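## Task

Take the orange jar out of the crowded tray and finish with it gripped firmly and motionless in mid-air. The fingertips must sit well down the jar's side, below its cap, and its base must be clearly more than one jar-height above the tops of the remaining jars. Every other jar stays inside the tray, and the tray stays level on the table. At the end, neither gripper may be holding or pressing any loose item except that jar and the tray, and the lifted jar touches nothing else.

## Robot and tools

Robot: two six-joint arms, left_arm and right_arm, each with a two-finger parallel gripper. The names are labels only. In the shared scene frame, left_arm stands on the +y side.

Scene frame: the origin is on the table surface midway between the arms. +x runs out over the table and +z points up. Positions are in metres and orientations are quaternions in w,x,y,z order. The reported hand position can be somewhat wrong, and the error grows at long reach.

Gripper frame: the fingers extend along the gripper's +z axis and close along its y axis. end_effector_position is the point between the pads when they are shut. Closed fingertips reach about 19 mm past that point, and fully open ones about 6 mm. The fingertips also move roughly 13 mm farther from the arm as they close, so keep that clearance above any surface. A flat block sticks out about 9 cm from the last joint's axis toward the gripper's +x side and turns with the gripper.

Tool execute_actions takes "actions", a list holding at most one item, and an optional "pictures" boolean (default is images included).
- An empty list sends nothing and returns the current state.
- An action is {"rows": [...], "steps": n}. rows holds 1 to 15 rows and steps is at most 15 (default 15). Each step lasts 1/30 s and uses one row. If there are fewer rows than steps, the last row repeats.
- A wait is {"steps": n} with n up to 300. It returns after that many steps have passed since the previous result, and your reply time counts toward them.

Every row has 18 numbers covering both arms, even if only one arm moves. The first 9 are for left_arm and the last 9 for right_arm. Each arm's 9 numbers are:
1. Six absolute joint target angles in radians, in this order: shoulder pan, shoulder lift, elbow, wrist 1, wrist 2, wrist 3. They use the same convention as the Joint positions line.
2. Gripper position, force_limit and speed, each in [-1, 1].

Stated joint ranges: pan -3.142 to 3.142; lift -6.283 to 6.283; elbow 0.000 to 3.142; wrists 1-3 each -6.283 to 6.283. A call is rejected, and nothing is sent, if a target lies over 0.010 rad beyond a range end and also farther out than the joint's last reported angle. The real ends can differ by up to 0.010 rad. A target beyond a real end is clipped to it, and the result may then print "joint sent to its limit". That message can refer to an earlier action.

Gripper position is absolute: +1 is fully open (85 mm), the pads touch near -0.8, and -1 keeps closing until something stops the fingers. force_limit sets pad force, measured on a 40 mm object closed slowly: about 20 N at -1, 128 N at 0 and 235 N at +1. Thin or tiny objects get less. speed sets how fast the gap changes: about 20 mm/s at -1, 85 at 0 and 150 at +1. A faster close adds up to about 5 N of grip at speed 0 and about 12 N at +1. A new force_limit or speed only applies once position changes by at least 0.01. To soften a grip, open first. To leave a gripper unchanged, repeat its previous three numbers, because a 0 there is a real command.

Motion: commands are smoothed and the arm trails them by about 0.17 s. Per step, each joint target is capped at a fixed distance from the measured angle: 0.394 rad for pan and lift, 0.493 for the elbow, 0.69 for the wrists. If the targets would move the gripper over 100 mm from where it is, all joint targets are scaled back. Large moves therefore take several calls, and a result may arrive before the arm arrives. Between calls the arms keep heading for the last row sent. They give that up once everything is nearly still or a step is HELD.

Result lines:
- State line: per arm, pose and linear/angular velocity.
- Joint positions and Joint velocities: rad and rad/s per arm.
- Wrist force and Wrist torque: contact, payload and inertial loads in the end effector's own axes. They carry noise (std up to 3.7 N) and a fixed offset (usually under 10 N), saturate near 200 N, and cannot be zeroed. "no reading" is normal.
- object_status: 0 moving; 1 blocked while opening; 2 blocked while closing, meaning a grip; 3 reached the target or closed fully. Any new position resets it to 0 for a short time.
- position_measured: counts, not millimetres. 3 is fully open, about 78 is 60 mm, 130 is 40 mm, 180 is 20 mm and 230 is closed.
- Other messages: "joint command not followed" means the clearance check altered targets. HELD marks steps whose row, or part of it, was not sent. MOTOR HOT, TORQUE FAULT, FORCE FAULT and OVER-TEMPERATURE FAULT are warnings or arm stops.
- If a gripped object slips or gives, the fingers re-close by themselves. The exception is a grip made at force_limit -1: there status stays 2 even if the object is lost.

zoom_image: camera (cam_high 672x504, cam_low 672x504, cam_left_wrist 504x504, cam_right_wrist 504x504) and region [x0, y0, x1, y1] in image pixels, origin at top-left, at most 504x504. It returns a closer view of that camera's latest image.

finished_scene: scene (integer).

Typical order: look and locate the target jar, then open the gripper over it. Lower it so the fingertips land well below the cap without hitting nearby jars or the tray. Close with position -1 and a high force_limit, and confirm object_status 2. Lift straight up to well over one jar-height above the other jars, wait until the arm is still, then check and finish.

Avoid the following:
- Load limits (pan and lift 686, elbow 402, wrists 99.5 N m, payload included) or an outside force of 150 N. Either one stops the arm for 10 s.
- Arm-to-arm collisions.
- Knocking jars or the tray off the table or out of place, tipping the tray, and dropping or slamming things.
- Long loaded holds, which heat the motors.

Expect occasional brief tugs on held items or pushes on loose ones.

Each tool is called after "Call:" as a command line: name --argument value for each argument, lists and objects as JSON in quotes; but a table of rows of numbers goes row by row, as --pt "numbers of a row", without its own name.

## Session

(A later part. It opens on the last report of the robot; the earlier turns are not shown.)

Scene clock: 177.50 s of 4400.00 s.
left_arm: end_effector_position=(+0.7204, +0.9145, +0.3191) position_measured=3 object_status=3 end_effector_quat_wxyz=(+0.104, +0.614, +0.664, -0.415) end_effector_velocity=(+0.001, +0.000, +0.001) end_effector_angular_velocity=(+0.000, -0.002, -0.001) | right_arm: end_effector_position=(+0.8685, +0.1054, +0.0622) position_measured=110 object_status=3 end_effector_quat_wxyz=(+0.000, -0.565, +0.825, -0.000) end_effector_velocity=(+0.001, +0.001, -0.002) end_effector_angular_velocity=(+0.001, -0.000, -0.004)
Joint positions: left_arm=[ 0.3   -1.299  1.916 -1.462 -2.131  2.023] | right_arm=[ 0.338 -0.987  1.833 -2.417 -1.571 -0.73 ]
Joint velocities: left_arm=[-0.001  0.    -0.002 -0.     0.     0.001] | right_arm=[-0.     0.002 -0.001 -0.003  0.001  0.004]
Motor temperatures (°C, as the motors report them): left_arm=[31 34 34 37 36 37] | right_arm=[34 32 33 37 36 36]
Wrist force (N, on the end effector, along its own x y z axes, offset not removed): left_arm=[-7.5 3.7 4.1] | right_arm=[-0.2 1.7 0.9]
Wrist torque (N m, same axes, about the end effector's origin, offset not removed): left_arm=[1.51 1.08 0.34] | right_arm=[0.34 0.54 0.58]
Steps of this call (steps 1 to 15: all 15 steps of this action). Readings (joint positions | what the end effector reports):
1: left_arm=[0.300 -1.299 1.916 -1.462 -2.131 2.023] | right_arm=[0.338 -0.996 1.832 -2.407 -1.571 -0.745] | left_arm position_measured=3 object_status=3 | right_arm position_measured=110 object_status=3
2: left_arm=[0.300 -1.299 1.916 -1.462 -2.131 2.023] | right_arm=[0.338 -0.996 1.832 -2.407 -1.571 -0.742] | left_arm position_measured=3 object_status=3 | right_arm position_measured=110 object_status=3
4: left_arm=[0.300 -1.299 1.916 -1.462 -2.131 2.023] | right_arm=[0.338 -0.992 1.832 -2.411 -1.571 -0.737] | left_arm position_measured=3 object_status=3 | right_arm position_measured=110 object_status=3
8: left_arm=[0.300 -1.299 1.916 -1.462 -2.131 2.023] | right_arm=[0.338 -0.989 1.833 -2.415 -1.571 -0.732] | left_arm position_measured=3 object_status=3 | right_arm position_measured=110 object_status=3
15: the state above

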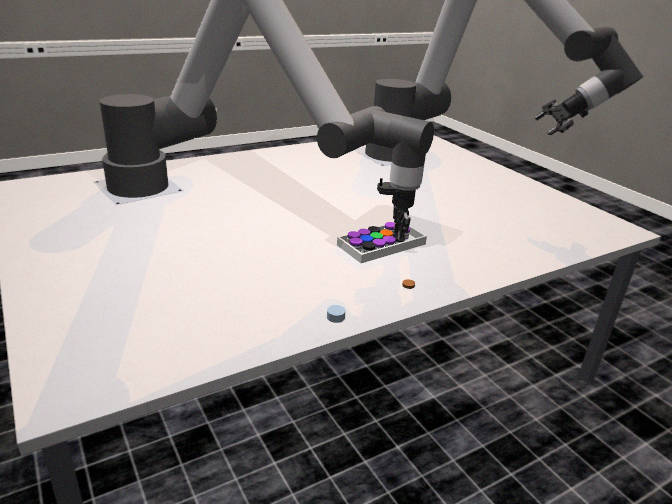

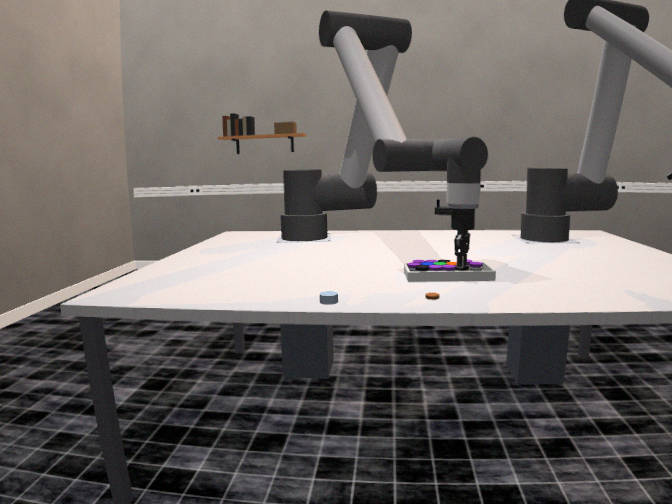

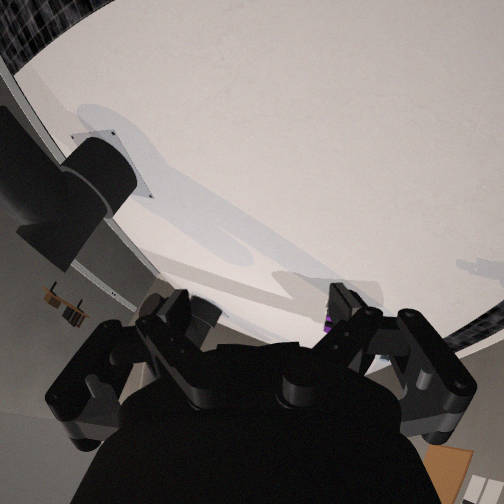

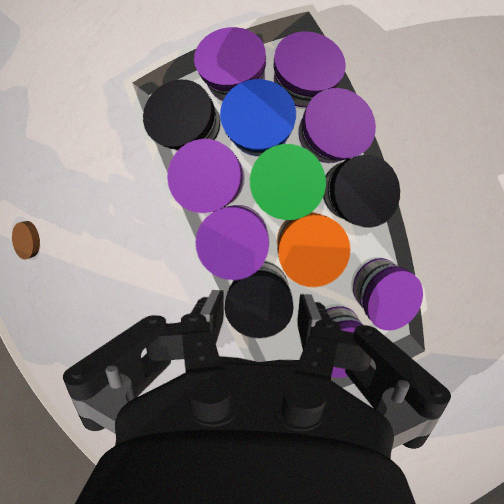

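Call:
execute_actions --actions '[{"rows":[[0.3,-1.299,1.916,-1.462,-2.131,2.023,1,0,0,0.3375,-0.9838,1.8343,-2.4213,-1.5708,-0.73,0.15,-0.9,0]],"steps":12}]' --pictures false

Call:
execute_actions --actions '[{"rows":[[0.3,-1.299,1.916,-1.462,-2.131,2.023,1,0,0,0.3375,-0.9838,1.8343,-2.4213,-1.5708,-0.73,-1,-0.9,-0.6]]}]' --pictures false

Call:
execute_actions --actions '[{"rows":[[0.3,-1.299,1.916,-1.462,-2.131,2.023,1,0,0,0.3375,-0.9852,1.8339,-2.4195,-1.5708,-0.73,-1,-0.9,-0.6]],"steps":10}]' --pictures false

Call:
execute_actions --actions '[{"rows":[[0.3,-1.299,1.916,-1.462,-2.131,2.023,1,0,0,0.3463,-0.9806,1.8246,-2.4148,-1.5708,-0.97,-1,-0.9,-0.6]],"steps":8}]' --pictures false

Call:
execute_actions --actions '[{"rows":[[0.3,-1.299,1.916,-1.462,-2.131,2.023,1,0,0,0.3551,-0.9759,1.8154,-2.4103,-1.5708,-1.21,-1,-0.9,-0.6]],"steps":8}]' --pictures false

Call:
execute_actions --actions '[{"rows":[[0.3,-1.299,1.916,-1.462,-2.131,2.023,1,0,0,0.3638,-0.9713,1.8061,-2.4056,-1.5708,-1.45,-1,-0.9,-0.6]]}]'

Scene clock: 193.70 s of 4400.00 s.
left_arm: end_effector_position=(+0.7204, +0.9145, +0.3191) position_measured=3 object_status=3 end_effector_quat_wxyz=(+0.104, +0.614, +0.664, -0.415) end_effector_velocity=(+0.000, +0.000, +0.001) end_effector_angular_velocity=(+0.000, -0.001, +0.001) | right_arm: end_effector_position=(+0.8684, +0.1053, +0.0590) position_measured=110 object_status=3 end_effector_quat_wxyz=(-0.000, -0.565, +0.825, -0.000) end_effector_velocity=(-0.000, +0.000, -0.002) end_effector_angular_velocity=(-0.000, +0.001, -0.001)
Joint positions: left_arm=[ 0.3   -1.299  1.916 -1.462 -2.131  2.023] | right_arm=[ 0.337 -0.984  1.834 -2.421 -1.571 -0.73 ]
Joint velocities: left_arm=[ 0.    -0.    -0.001 -0.    -0.001 -0.   ] | right_arm=[ 0.     0.002  0.    -0.     0.001  0.001]
Motor temperatures (°C, as the motors report them): left_arm=[31 34 34 37 36 37] | right_arm=[34 32 33 37 36 36]
Wrist force (N, on the end effector, along its own x y z axes, offset not removed): left_arm=[-8.8 4.6 5.9] | right_arm=[-2.2 3.9 2.1]
Wrist torque (N m, same axes, about the end effector's origin, offset not removed): left_arm=[1.56 1.32 0.51] | right_arm=[0.83 0.93 0.56]
Steps of this call (steps 1 to 15: the robot went on to your last target; steps 16 to 90: nothing new was sent; then 12.80 s passed at rest; steps 91 to 102: all 12 steps of this action). Readings (joint positions | what the end effector reports):
91: left_arm=[0.300 -1.299 1.916 -1.462 -2.131 2.023] | right_arm=[0.337 -0.986 1.833 -2.418 -1.571 -0.730] | left_arm position_measured=3 object_status=3 | right_arm position_measured=110 object_status=3
92: left_arm=[0.300 -1.299 1.916 -1.462 -2.131 2.023] | right_arm=[0.337 -0.986 1.833 -2.418 -1.571 -0.730] | left_arm position_measured=3 object_status=3 | right_arm position_measured=110 object_status=3
94: left_arm=[0.300 -1.299 1.916 -1.462 -2.131 2.023] | right_arm=[0.337 -0.985 1.834 -2.419 -1.571 -0.730] | left_arm position_measured=3 object_status=3 | right_arm position_measured=110 object_status=3
98: left_arm=[0.300 -1.299 1.916 -1.462 -2.131 2.023] | right_arm=[0.337 -0.984 1.834 -2.421 -1.571 -0.730] | left_arm position_measured=3 object_status=3 | right_arm position_measured=110 object_status=3
102: the state above

Scene clock: 194.20 s of 4400.00 s.
left_arm: end_effector_position=(+0.7204, +0.9145, +0.3191) position_measured=3 object_status=3 end_effector_quat_wxyz=(+0.104, +0.614, +0.664, -0.415) end_effector_velocity=(+0.000, -0.000, +0.000) end_effector_angular_velocity=(+0.000, -0.001, -0.001) | right_arm: end_effector_position=(+0.8685, +0.1053, +0.0589) position_measured=125 object_status=2 end_effector_quat_wxyz=(+0.000, -0.565, +0.825, -0.000) end_effector_velocity=(+0.001, +0.000, +0.001) end_effector_angular_velocity=(+0.000, -0.000, -0.001)
Joint positions: left_arm=[ 0.3   -1.299  1.916 -1.462 -2.131  2.023] | right_arm=[ 0.337 -0.984  1.834 -2.421 -1.571 -0.73 ]
Joint velocities: left_arm=[-0.001 -0.001 -0.     0.     0.     0.001] | right_arm=[-0.     0.    -0.001  0.001  0.     0.001]
Motor temperatures (°C, as the motors report them): left_arm=[31 34 34 37 36 37] | right_arm=[34 32 33 37 36 36]
Wrist force (N, on the end effector, along its own x y z axes, offset not removed): left_arm=[-11.1 1.5 4.3] | right_arm=[0.3 2.5 -13.9]
Wrist torque (N m, same axes, about the end effector's origin, offset not removed): left_arm=[1.07 1.75 0.26] | right_arm=[0.04 0.73 0.58]
Steps of this call (steps 1 to 15: all 15 steps of this action). Readings (joint positions | what the end effector reports):
1: left_arm=[0.300 -1.299 1.916 -1.462 -2.131 2.023] | right_arm=[0.337 -0.984 1.834 -2.421 -1.571 -0.730] | left_arm position_measured=3 object_status=3 | right_arm position_measured=110 object_status=0
2: left_arm=[0.300 -1.299 1.916 -1.462 -2.131 2.023] | right_arm=[0.337 -0.984 1.834 -2.421 -1.571 -0.730] | left_arm position_measured=3 object_status=3 | right_arm position_measured=110 object_status=0
4: left_arm=[0.300 -1.299 1.916 -1.462 -2.131 2.023] | right_arm=[0.337 -0.984 1.834 -2.421 -1.571 -0.730] | left_arm position_measured=3 object_status=3 | right_arm position_measured=114 object_status=0
8: left_arm=[0.300 -1.299 1.916 -1.462 -2.131 2.023] | right_arm=[0.337 -0.984 1.834 -2.421 -1.571 -0.730] | left_arm position_measured=3 object_status=3 | right_arm position_measured=125 object_status=0
15: the state above

Scene clock: 194.53 s of 4400.00 s.
left_arm: end_effector_position=(+0.7204, +0.9145, +0.3191) position_measured=3 object_status=3 end_effector_quat_wxyz=(+0.104, +0.614, +0.664, -0.415) end_effector_velocity=(-0.001, +0.000, -0.001) end_effector_angular_velocity=(-0.000, +0.002, +0.001) | right_arm: end_effector_position=(+0.8683, +0.1052, +0.0599) position_measured=126 object_status=2 end_effector_quat_wxyz=(-0.000, -0.565, +0.825, +0.000) end_effector_velocity=(+0.002, +0.001, +0.003) end_effector_angular_velocity=(+0.001, -0.002, +0.001)
Joint positions: left_arm=[ 0.3   -1.299  1.916 -1.462 -2.131  2.023] | right_arm=[ 0.337 -0.985  1.834 -2.42  -1.571 -0.73 ]
Joint velocities: left_arm=[ 0.001 -0.     0.001  0.     0.    -0.   ] | right_arm=[ 0.    -0.002 -0.002  0.002 -0.    -0.001]
Motor temperatures (°C, as the motors report them): left_arm=[31 34 34 37 36 37] | right_arm=[34 32 33 37 36 36]
Wrist force (N, on the end effector, along its own x y z axes, offset not removed): left_arm=[-9.8 0.9 6.1] | right_arm=[1.0 3.7 0.2]
Wrist torque (N m, same axes, about the end effector's origin, offset not removed): left_arm=[0.84 1.53 0.32] | right_arm=[0.87 0.32 0.59]
Steps of this call (steps 1 to 10: all 10 steps of this action). Readings (joint positions | what the end effector reports):
1: left_arm=[0.300 -1.299 1.916 -1.462 -2.131 2.023] | right_arm=[0.337 -0.984 1.834 -2.421 -1.571 -0.730] | left_arm position_measured=3 object_status=3 | right_arm position_measured=125 object_status=2
2: left_arm=[0.300 -1.299 1.916 -1.462 -2.131 2.023] | right_arm=[0.337 -0.984 1.834 -2.421 -1.571 -0.730] | left_arm position_measured=3 object_status=3 | right_arm position_measured=125 object_status=2
4: left_arm=[0.300 -1.299 1.916 -1.462 -2.131 2.023] | right_arm=[0.337 -0.984 1.834 -2.421 -1.571 -0.730] | left_arm position_measured=3 object_status=3 | right_arm position_measured=125 object_status=2
8: left_arm=[0.300 -1.299 1.916 -1.462 -2.131 2.023] | right_arm=[0.337 -0.985 1.834 -2.420 -1.571 -0.730] | left_arm position_measured=3 object_status=3 | right_arm position_measured=126 object_status=2
10: the state above

Scene clock: 194.80 s of 4400.00 s.
left_arm: end_effector_position=(+0.7204, +0.9145, +0.3191) position_measured=3 object_status=3 end_effector_quat_wxyz=(+0.104, +0.614, +0.664, -0.415) end_effector_velocity=(+0.000, -0.000, +0.001) end_effector_angular_velocity=(+0.001, -0.001, -0.001) | right_arm: end_effector_position=(+0.8678, +0.1136, +0.0604) position_measured=126 object_status=2 end_effector_quat_wxyz=(+0.000, -0.635, +0.772, -0.000) end_effector_velocity=(-0.002, +0.018, +0.000) end_effector_angular_velocity=(-0.002, -0.001, +0.571)
Joint positions: left_arm=[ 0.3   -1.299  1.916 -1.462 -2.131  2.023] | right_arm=[ 0.344 -0.982  1.827 -2.416 -1.571 -0.899]
Joint velocities: left_arm=[-0.    -0.001 -0.001 -0.     0.    -0.   ] | right_arm=[ 0.016  0.007 -0.015  0.008 -0.002 -0.556]
Motor temperatures (°C, as the motors report them): left_arm=[31 34 34 37 36 37] | right_arm=[34 32 33 37 36 36]
Wrist force (N, on the end effector, along its own x y z axes, offset not removed): left_arm=[-13.3 4.0 4.0] | right_arm=[-0.6 2.6 3.0]
Wrist torque (N m, same axes, about the end effector's origin, offset not removed): left_arm=[1.55 2.41 0.42] | right_arm=[0.50 0.61 0.61]
Steps of this call (steps 1 to 8: all 8 steps of this action). Readings (joint positions | what the end effector reports):
1: left_arm=[0.300 -1.299 1.916 -1.462 -2.131 2.023] | right_arm=[0.337 -0.985 1.834 -2.420 -1.571 -0.730] | left_arm position_measured=3 object_status=3 | right_arm position_measured=126 object_status=2
2: left_arm=[0.300 -1.299 1.916 -1.462 -2.131 2.023] | right_arm=[0.338 -0.985 1.833 -2.419 -1.571 -0.732] | left_arm position_measured=3 object_status=3 | right_arm position_measured=126 object_status=2
4: left_arm=[0.300 -1.299 1.916 -1.462 -2.131 2.023] | right_arm=[0.341 -0.983 1.830 -2.418 -1.571 -0.776] | left_arm position_measured=3 object_status=3 | right_arm position_measured=126 object_status=2
8: the state above

Scene clock: 195.07 s of 4400.00 s.
left_arm: end_effector_position=(+0.7204, +0.9145, +0.3191) position_measured=3 object_status=3 end_effector_quat_wxyz=(+0.104, +0.614, +0.664, -0.415) end_effector_velocity=(-0.000, -0.000, -0.000) end_effector_angular_velocity=(-0.001, +0.001, -0.000) | right_arm: end_effector_position=(+0.8668, +0.1241, +0.0604) position_measured=126 object_status=2 end_effector_quat_wxyz=(+0.000, -0.723, +0.690, -0.000) end_effector_velocity=(-0.001, +0.020, +0.000) end_effector_angular_velocity=(-0.001, -0.001, +0.638)
Joint positions: left_arm=[ 0.3   -1.299  1.916 -1.462 -2.131  2.023] | right_arm=[ 0.353 -0.977  1.818 -2.411 -1.571 -1.131]
Joint velocities: left_arm=[-0.  0.  0.  0. -0.  0.] | right_arm=[ 0.017  0.009 -0.018  0.009 -0.002 -0.621]
Motor temperatures (°C, as the motors report them): left_arm=[31 34 34 37 36 37] | right_arm=[34 32 33 37 36 36]
Wrist force (N, on the end effector, along its own x y z axes, offset not removed): left_arm=[-8.6 0.8 3.5] | right_arm=[3.4 6.4 1.3]
Wrist torque (N m, same axes, about the end effector's origin, offset not removed): left_arm=[0.84 1.34 0.51] | right_arm=[1.38 -0.18 0.61]
Steps of this call (steps 1 to 8: all 8 steps of this action). Readings (joint positions | what the end effector reports):
1: left_arm=[0.300 -1.299 1.916 -1.462 -2.131 2.023] | right_arm=[0.345 -0.981 1.826 -2.416 -1.571 -0.916] | left_arm position_measured=3 object_status=3 | right_arm position_measured=126 object_status=2
2: left_arm=[0.300 -1.299 1.916 -1.462 -2.131 2.023] | right_arm=[0.346 -0.981 1.825 -2.415 -1.571 -0.931] | left_arm position_measured=3 object_status=3 | right_arm position_measured=126 object_status=2
4: left_arm=[0.300 -1.299 1.916 -1.462 -2.131 2.023] | right_arm=[0.349 -0.979 1.822 -2.413 -1.571 -0.991] | left_arm position_measured=3 object_status=3 | right_arm position_measured=126 object_status=2
8: the state above

Scene clock: 195.57 s of 4400.00 s.
left_arm: end_effector_position=(+0.7204, +0.9145, +0.3191) position_measured=3 object_status=3 end_effector_quat_wxyz=(+0.104, +0.614, +0.664, -0.415) end_effector_velocity=(+0.001, +0.001, +0.001) end_effector_angular_velocity=(+0.001, -0.002, +0.000) | right_arm: end_effector_position=(+0.8655, +0.1368, +0.0604) position_measured=126 object_status=2 end_effector_quat_wxyz=(+0.000, +0.823, -0.568, +0.000) end_effector_velocity=(+0.000, +0.003, +0.000) end_effector_angular_velocity=(-0.001, -0.002, +0.101)
Joint positions: left_arm=[ 0.3   -1.299  1.916 -1.462 -2.131  2.023] | right_arm=[ 0.363 -0.971  1.806 -2.406 -1.571 -1.437]
Joint velocities: left_arm=[ 0.    -0.    -0.002 -0.     0.    -0.   ] | right_arm=[ 0.003  0.001 -0.003  0.001 -0.002 -0.099]
Motor temperatures (°C, as the motors report them): left_arm=[31 34 34 37 36 37] | right_arm=[34 32 33 37 36 36]
Wrist force (N, on the end effector, along its own x y z axes, offset not removed): left_arm=[-12.1 0.3 3.0] | right_arm=[-0.2 1.4 2.1]
Wrist torque (N m, same axes, about the end effector's origin, offset not removed): left_arm=[0.77 2.07 0.44] | right_arm=[0.37 0.49 0.60]
Steps of this call (steps 1 to 15: all 15 steps of this action). Readings (joint positions | what the end effector reports):
1: left_arm=[0.300 -1.299 1.916 -1.462 -2.131 2.023] | right_arm=[0.353 -0.977 1.817 -2.411 -1.571 -1.149] | left_arm position_measured=3 object_status=3 | right_arm position_measured=126 object_status=2
2: left_arm=[0.300 -1.299 1.916 -1.462 -2.131 2.023] | right_arm=[0.354 -0.976 1.816 -2.411 -1.571 -1.165] | left_arm position_measured=3 object_status=3 | right_arm position_measured=126 object_status=2
4: left_arm=[0.300 -1.299 1.916 -1.462 -2.131 2.023] | right_arm=[0.358 -0.974 1.812 -2.409 -1.571 -1.228] | left_arm position_measured=3 object_status=3 | right_arm position_measured=126 object_status=2
8: left_arm=[0.300 -1.299 1.916 -1.462 -2.131 2.023] | right_arm=[0.362 -0.972 1.808 -2.407 -1.571 -1.370] | left_arm position_measured=3 object_status=3 | right_arm position_measured=126 object_status=2
15: the state above

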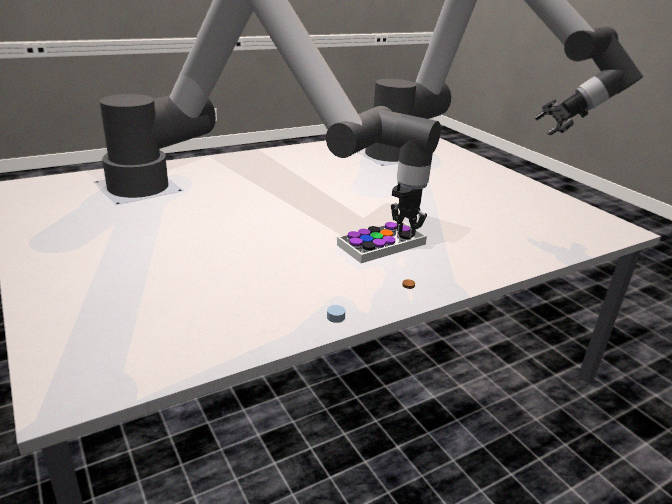

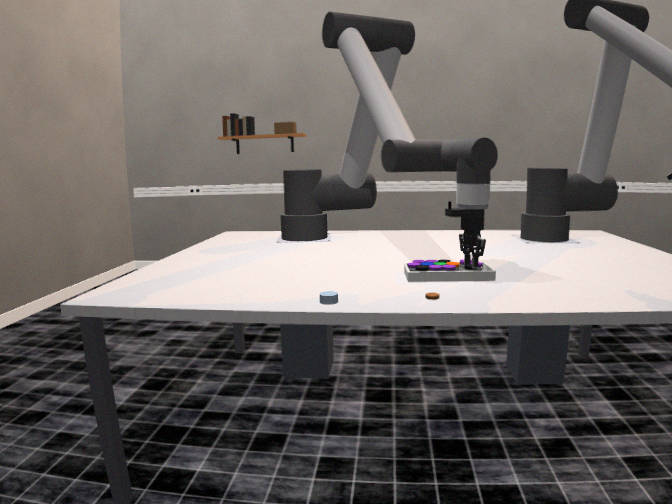

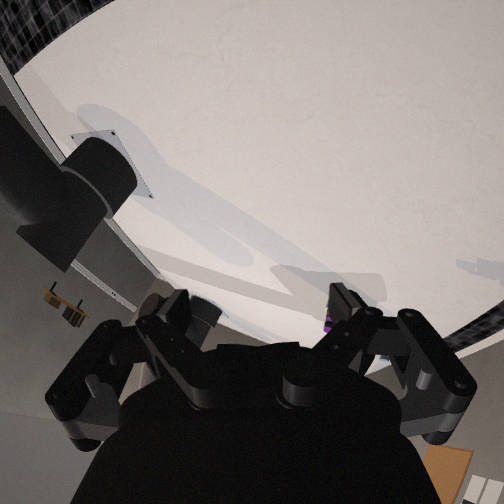

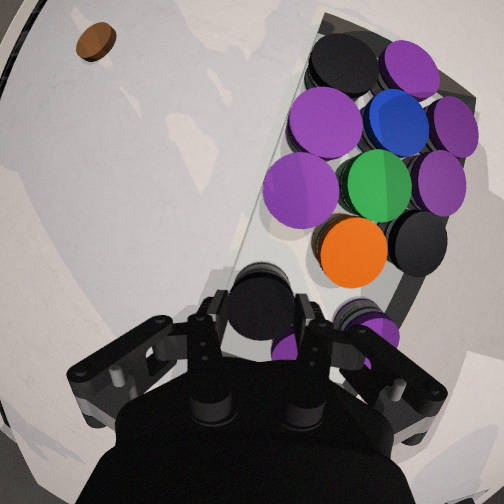

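Call:
execute_actions --actions '[{"rows":[[0.3,-1.299,1.916,-1.462,-2.131,2.023,1,0,0,0.3638,-0.9706,1.8063,-2.4065,-1.5708,-1.45,0.17,-0.9,0]],"steps":9}]' --pictures false

Call:
execute_actions --actions '[{"rows":[[0.3,-1.299,1.916,-1.462,-2.131,2.023,1,0,0,0.3638,-0.9866,1.801,-2.3852,-1.5708,-1.45,0.17,-0.9,0]],"steps":9}]' --pictures false

Call:
execute_actions --actions '[{"rows":[[0.3,-1.299,1.916,-1.462,-2.131,2.023,1,0,0,0.3441,-1.0345,1.8979,-2.4342,-1.5708,-1.127,0.17,-0.9,0]]}]' --pictures false

Call:
execute_actions --actions '[{"rows":[[0.3,-1.299,1.916,-1.462,-2.131,2.023,1,0,0,0.3441,-1.026,1.9006,-2.4454,-1.5708,-1.127,0.17,-0.9,0]]}]'

Scene clock: 202.73 s of 4400.00 s.
left_arm: end_effector_position=(+0.7204, +0.9145, +0.3191) position_measured=3 object_status=3 end_effector_quat_wxyz=(+0.104, +0.614, +0.664, -0.415) end_effector_velocity=(-0.001, -0.000, -0.001) end_effector_angular_velocity=(-0.000, +0.002, +0.000) | right_arm: end_effector_position=(+0.8655, +0.1373, +0.0599) position_measured=108 object_status=0 end_effector_quat_wxyz=(-0.000, +0.827, -0.562, +0.000) end_effector_velocity=(+0.001, +0.000, -0.000) end_effector_angular_velocity=(-0.000, -0.002, -0.001)
Joint positions: left_arm=[ 0.3   -1.299  1.916 -1.462 -2.131  2.023] | right_arm=[ 0.364 -0.971  1.806 -2.406 -1.571 -1.45 ]
Joint velocities: left_arm=[ 0.     0.     0.001  0.     0.    -0.001] | right_arm=[-0.     0.001 -0.    -0.002 -0.001  0.001]
Motor temperatures (°C, as the motors report them): left_arm=[31 34 34 37 36 37] | right_arm=[34 32 33 37 36 36]
Wrist force (N, on the end effector, along its own x y z axes, offset not removed): left_arm=[-11.4 7.5 6.5] | right_arm=[1.1 2.4 1.9]
Wrist torque (N m, same axes, about the end effector's origin, offset not removed): left_arm=[2.19 1.92 0.28] | right_arm=[0.56 0.23 0.44]
Steps of this call (steps 1 to 30: the robot went on to your last target; steps 31 to 90: nothing new was sent; then 3.87 s passed at rest; steps 91 to 99: all 9 steps of this action). Readings (joint positions | what the end effector reports):
91: left_arm=[0.300 -1.299 1.916 -1.462 -2.131 2.023] | right_arm=[0.364 -0.971 1.806 -2.406 -1.571 -1.450] | left_arm position_measured=3 object_status=3 | right_arm position_measured=126 object_status=0
92: left_arm=[0.300 -1.299 1.916 -1.462 -2.131 2.023] | right_arm=[0.364 -0.971 1.806 -2.406 -1.571 -1.450] | left_arm position_measured=3 object_status=3 | right_arm position_measured=126 object_status=0
94: left_arm=[0.300 -1.299 1.916 -1.462 -2.131 2.023] | right_arm=[0.364 -0.971 1.806 -2.406 -1.571 -1.450] | left_arm position_measured=3 object_status=3 | right_arm position_measured=119 object_status=0
98: left_arm=[0.300 -1.299 1.916 -1.462 -2.131 2.023] | right_arm=[0.364 -0.971 1.806 -2.406 -1.571 -1.450] | left_arm position_measured=3 object_status=3 | right_arm position_measured=109 object_status=0
99: the state above

Scene clock: 203.03 s of 4400.00 s.
left_arm: end_effector_position=(+0.7204, +0.9145, +0.3191) position_measured=3 object_status=3 end_effector_quat_wxyz=(+0.104, +0.614, +0.664, -0.415) end_effector_velocity=(+0.000, -0.001, -0.000) end_effector_angular_velocity=(-0.000, +0.000, -0.001) | right_arm: end_effector_position=(+0.8654, +0.1372, +0.0748) position_measured=108 object_status=3 end_effector_quat_wxyz=(+0.000, +0.827, -0.562, +0.000) end_effector_velocity=(-0.000, +0.000, +0.024) end_effector_angular_velocity=(+0.001, +0.000, -0.000)
Joint positions: left_arm=[ 0.3   -1.299  1.916 -1.462 -2.131  2.023] | right_arm=[ 0.364 -0.984  1.802 -2.389 -1.571 -1.45 ]
Joint velocities: left_arm=[-0.001  0.     0.    -0.    -0.    -0.   ] | right_arm=[-0.    -0.021 -0.007  0.028  0.001  0.   ]
Motor temperatures (°C, as the motors report them): left_arm=[31 34 34 37 36 37] | right_arm=[34 32 33 37 36 36]
Wrist force (N, on the end effector, along its own x y z axes, offset not removed): left_arm=[-9.7 6.3 4.9] | right_arm=[0.4 1.7 -1.2]
Wrist torque (N m, same axes, about the end effector's origin, offset not removed): left_arm=[2.02 1.64 0.34] | right_arm=[0.36 0.31 0.60]
Steps of this call (steps 1 to 9: all 9 steps of this action). Readings (joint positions | what the end effector reports):
1: left_arm=[0.300 -1.299 1.916 -1.462 -2.131 2.023] | right_arm=[0.364 -0.971 1.806 -2.406 -1.571 -1.450] | left_arm position_measured=3 object_status=3 | right_arm position_measured=108 object_status=0
2: left_arm=[0.300 -1.299 1.916 -1.462 -2.131 2.023] | right_arm=[0.364 -0.972 1.806 -2.405 -1.571 -1.450] | left_arm position_measured=3 object_status=3 | right_arm position_measured=108 object_status=0
4: left_arm=[0.300 -1.299 1.916 -1.462 -2.131 2.023] | right_arm=[0.364 -0.977 1.804 -2.398 -1.571 -1.450] | left_arm position_measured=3 object_status=3 | right_arm position_measured=108 object_status=0
8: left_arm=[0.300 -1.299 1.916 -1.462 -2.131 2.023] | right_arm=[0.364 -0.983 1.802 -2.390 -1.571 -1.450] | left_arm position_measured=3 object_status=3 | right_arm position_measured=108 object_status=3
9: the state above

Scene clock: 203.53 s of 4400.00 s.
left_arm: end_effector_position=(+0.7204, +0.9145, +0.3191) position_measured=3 object_status=3 end_effector_quat_wxyz=(+0.104, +0.614, +0.664, -0.415) end_effector_velocity=(-0.001, +0.000, -0.001) end_effector_angular_velocity=(-0.001, +0.001, +0.001) | right_arm: end_effector_position=(+0.8264, +0.0928, +0.0762) position_measured=108 object_status=3 end_effector_quat_wxyz=(-0.000, +0.725, -0.689, +0.000) end_effector_velocity=(-0.014, -0.013, -0.002) end_effector_angular_velocity=(+0.000, +0.003, -0.138)
Joint positions: left_arm=[ 0.3   -1.299  1.916 -1.462 -2.131  2.023] | right_arm=[ 0.345 -1.033  1.894 -2.433 -1.571 -1.144]
Joint velocities: left_arm=[ 0.001  0.     0.001 -0.    -0.    -0.   ] | right_arm=[-0.005 -0.014  0.03  -0.014  0.002  0.133]
Motor temperatures (°C, as the motors report them): left_arm=[31 34 34 37 36 37] | right_arm=[34 32 33 37 36 36]
Wrist force (N, on the end effector, along its own x y z axes, offset not removed): left_arm=[-11.3 3.7 6.0] | right_arm=[2.1 5.0 2.4]
Wrist torque (N m, same axes, about the end effector's origin, offset not removed): left_arm=[1.46 1.89 0.18] | right_arm=[1.02 0.20 0.60]
Steps of this call (steps 1 to 15: all 15 steps of this action). Readings (joint positions | what the end effector reports):
1: left_arm=[0.300 -1.299 1.916 -1.462 -2.131 2.023] | right_arm=[0.364 -0.984 1.802 -2.388 -1.571 -1.450] | left_arm position_measured=3 object_status=3 | right_arm position_measured=108 object_status=3
2: left_arm=[0.300 -1.299 1.916 -1.462 -2.131 2.023] | right_arm=[0.363 -0.987 1.804 -2.389 -1.571 -1.448] | left_arm position_measured=3 object_status=3 | right_arm position_measured=108 object_status=3
4: left_arm=[0.300 -1.299 1.916 -1.462 -2.131 2.023] | right_arm=[0.356 -1.003 1.832 -2.404 -1.571 -1.403] | left_arm position_measured=3 object_status=3 | right_arm position_measured=108 object_status=3
8: left_arm=[0.300 -1.299 1.916 -1.462 -2.131 2.023] | right_arm=[0.348 -1.024 1.875 -2.424 -1.571 -1.233] | left_arm position_measured=3 object_status=3 | right_arm position_measured=108 object_status=3
15: the state above

Scene clock: 204.03 s of 4400.00 s.
left_arm: end_effector_position=(+0.7204, +0.9145, +0.3191) position_measured=3 object_status=3 end_effector_quat_wxyz=(+0.104, +0.614, +0.664, -0.415) end_effector_velocity=(-0.001, -0.000, -0.000) end_effector_angular_velocity=(-0.000, +0.001, +0.000) | right_arm: end_effector_position=(+0.8248, +0.0911, +0.0673) position_measured=108 object_status=3 end_effector_quat_wxyz=(+0.000, -0.719, +0.695, +0.000) end_effector_velocity=(+0.000, +0.001, -0.002) end_effector_angular_velocity=(+0.002, +0.000, -0.001)
Joint positions: left_arm=[ 0.3   -1.299  1.916 -1.462 -2.131  2.023] | right_arm=[ 0.344 -1.026  1.9   -2.445 -1.571 -1.127]
Joint velocities: left_arm=[ 0.    -0.     0.001 -0.     0.     0.   ] | right_arm=[-0.     0.002  0.001 -0.003  0.002  0.001]
Motor temperatures (°C, as the motors report them): left_arm=[31 34 34 37 36 37] | right_arm=[34 32 33 37 36 36]
Wrist force (N, on the end effector, along its own x y z axes, offset not removed): left_arm=[-13.3 2.0 3.7] | right_arm=[-1.0 2.9 1.5]
Wrist torque (N m, same axes, about the end effector's origin, offset not removed): left_arm=[1.09 2.39 0.35] | right_arm=[0.68 0.72 0.59]
Steps of this call (steps 1 to 15: all 15 steps of this action). Readings (joint positions | what the end effector reports):
1: left_arm=[0.300 -1.299 1.916 -1.462 -2.131 2.023] | right_arm=[0.345 -1.033 1.895 -2.433 -1.571 -1.140] | left_arm position_measured=3 object_status=3 | right_arm position_measured=108 object_status=3
2: left_arm=[0.300 -1.299 1.916 -1.462 -2.131 2.023] | right_arm=[0.345 -1.033 1.896 -2.434 -1.571 -1.137] | left_arm position_measured=3 object_status=3 | right_arm position_measured=108 object_status=3
4: left_arm=[0.300 -1.299 1.916 -1.462 -2.131 2.023] | right_arm=[0.344 -1.031 1.898 -2.438 -1.571 -1.133] | left_arm position_measured=3 object_status=3 | right_arm position_measured=108 object_status=3
8: left_arm=[0.300 -1.299 1.916 -1.462 -2.131 2.023] | right_arm=[0.344 -1.028 1.900 -2.443 -1.571 -1.129] | left_arm position_measured=3 object_status=3 | right_arm position_measured=108 object_status=3
15: the state above

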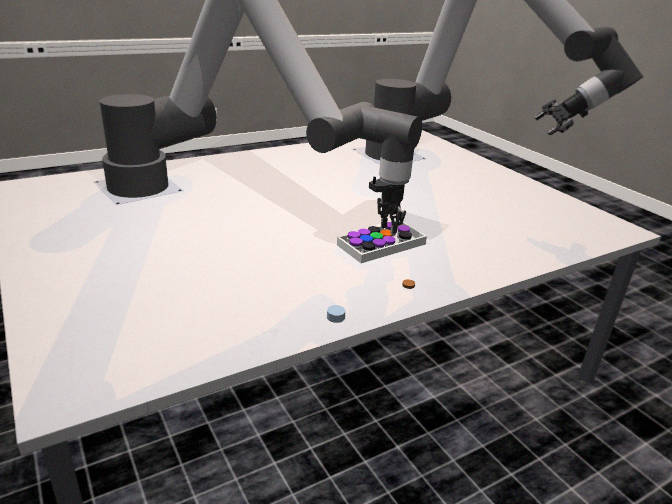

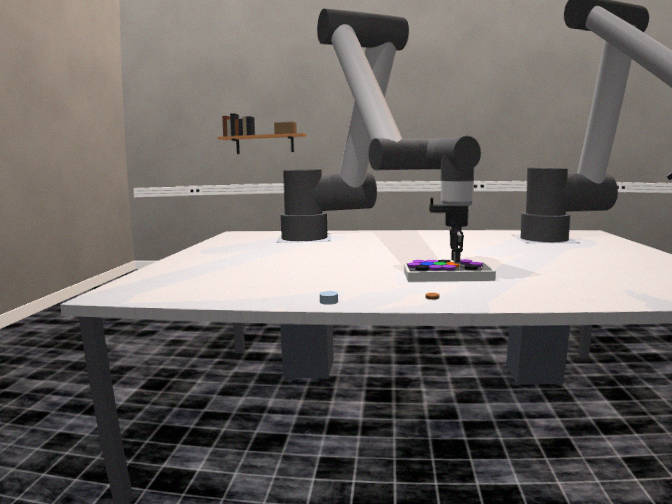

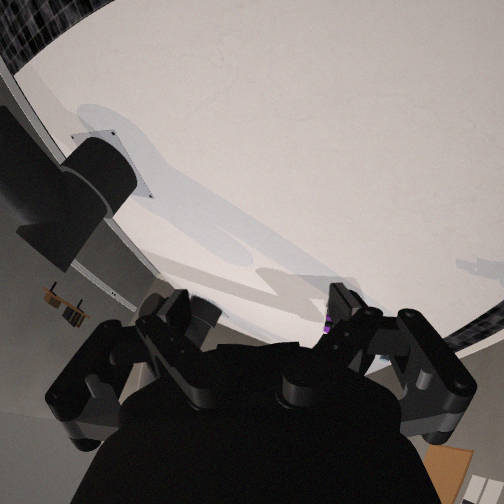

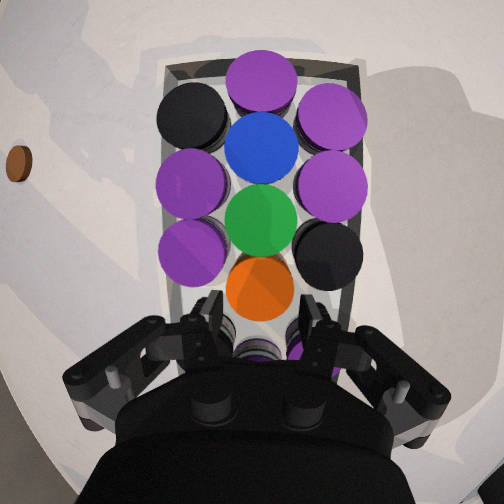

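Call:
execute_actions --actions '[{"rows":[[0.3,-1.299,1.916,-1.462,-2.131,2.023,1,0,0,0.3441,-1.0212,1.902,-2.4516,-1.5708,-1.127,0.17,-0.9,0]],"steps":12}]' --pictures false

Scene clock: 208.00 s of 4400.00 s.
left_arm: end_effector_position=(+0.7204, +0.9145, +0.3191) position_measured=3 object_status=3 end_effector_quat_wxyz=(+0.104, +0.614, +0.664, -0.415) end_effector_velocity=(+0.001, -0.000, -0.000) end_effector_angular_velocity=(-0.000, -0.000, -0.000) | right_arm: end_effector_position=(+0.8248, +0.0911, +0.0622) position_measured=108 object_status=3 end_effector_quat_wxyz=(-0.000, -0.719, +0.695, -0.000) end_effector_velocity=(+0.001, +0.000, -0.002) end_effector_angular_velocity=(+0.001, -0.001, +0.001)
Joint positions: left_arm=[ 0.3   -1.299  1.916 -1.462 -2.131  2.023] | right_arm=[ 0.344 -1.022  1.902 -2.451 -1.571 -1.127]
Joint velocities: left_arm=[-0.     0.001 -0.    -0.     0.     0.   ] | right_arm=[-0.     0.003 -0.    -0.004  0.001 -0.001]
Motor temperatures (°C, as the motors report them): left_arm=[31 34 34 37 36 37] | right_arm=[34 32 33 37 36 36]
Wrist force (N, on the end effector, along its own x y z axes, offset not removed): left_arm=[-9.6 6.8 5.2] | right_arm=[1.4 0.7 0.8]
Wrist torque (N m, same axes, about the end effector's origin, offset not removed): left_arm=[2.14 1.61 0.38] | right_arm=[0.07 0.21 0.57]
Steps of this call (steps 1 to 15: the robot went on to your last target; steps 16 to 90: nothing new was sent; then 0.57 s passed at rest; steps 91 to 102: all 12 steps of this action). Readings (joint positions | what the end effector reports):
91: left_arm=[0.300 -1.299 1.916 -1.462 -2.131 2.023] | right_arm=[0.344 -1.026 1.901 -2.445 -1.571 -1.127] | left_arm position_measured=3 object_status=3 | right_arm position_measured=108 object_status=3
92: left_arm=[0.300 -1.299 1.916 -1.462 -2.131 2.023] | right_arm=[0.344 -1.026 1.901 -2.446 -1.571 -1.127] | left_arm position_measured=3 object_status=3 | right_arm position_measured=108 object_status=3
94: left_arm=[0.300 -1.299 1.916 -1.462 -2.131 2.023] | right_arm=[0.344 -1.024 1.901 -2.448 -1.571 -1.127] | left_arm position_measured=3 object_status=3 | right_arm position_measured=108 object_status=3
98: left_arm=[0.300 -1.299 1.916 -1.462 -2.131 2.023] | right_arm=[0.344 -1.022 1.902 -2.450 -1.571 -1.127] | left_arm position_measured=3 object_status=3 | right_arm position_measured=108 object_status=3
102: the state above


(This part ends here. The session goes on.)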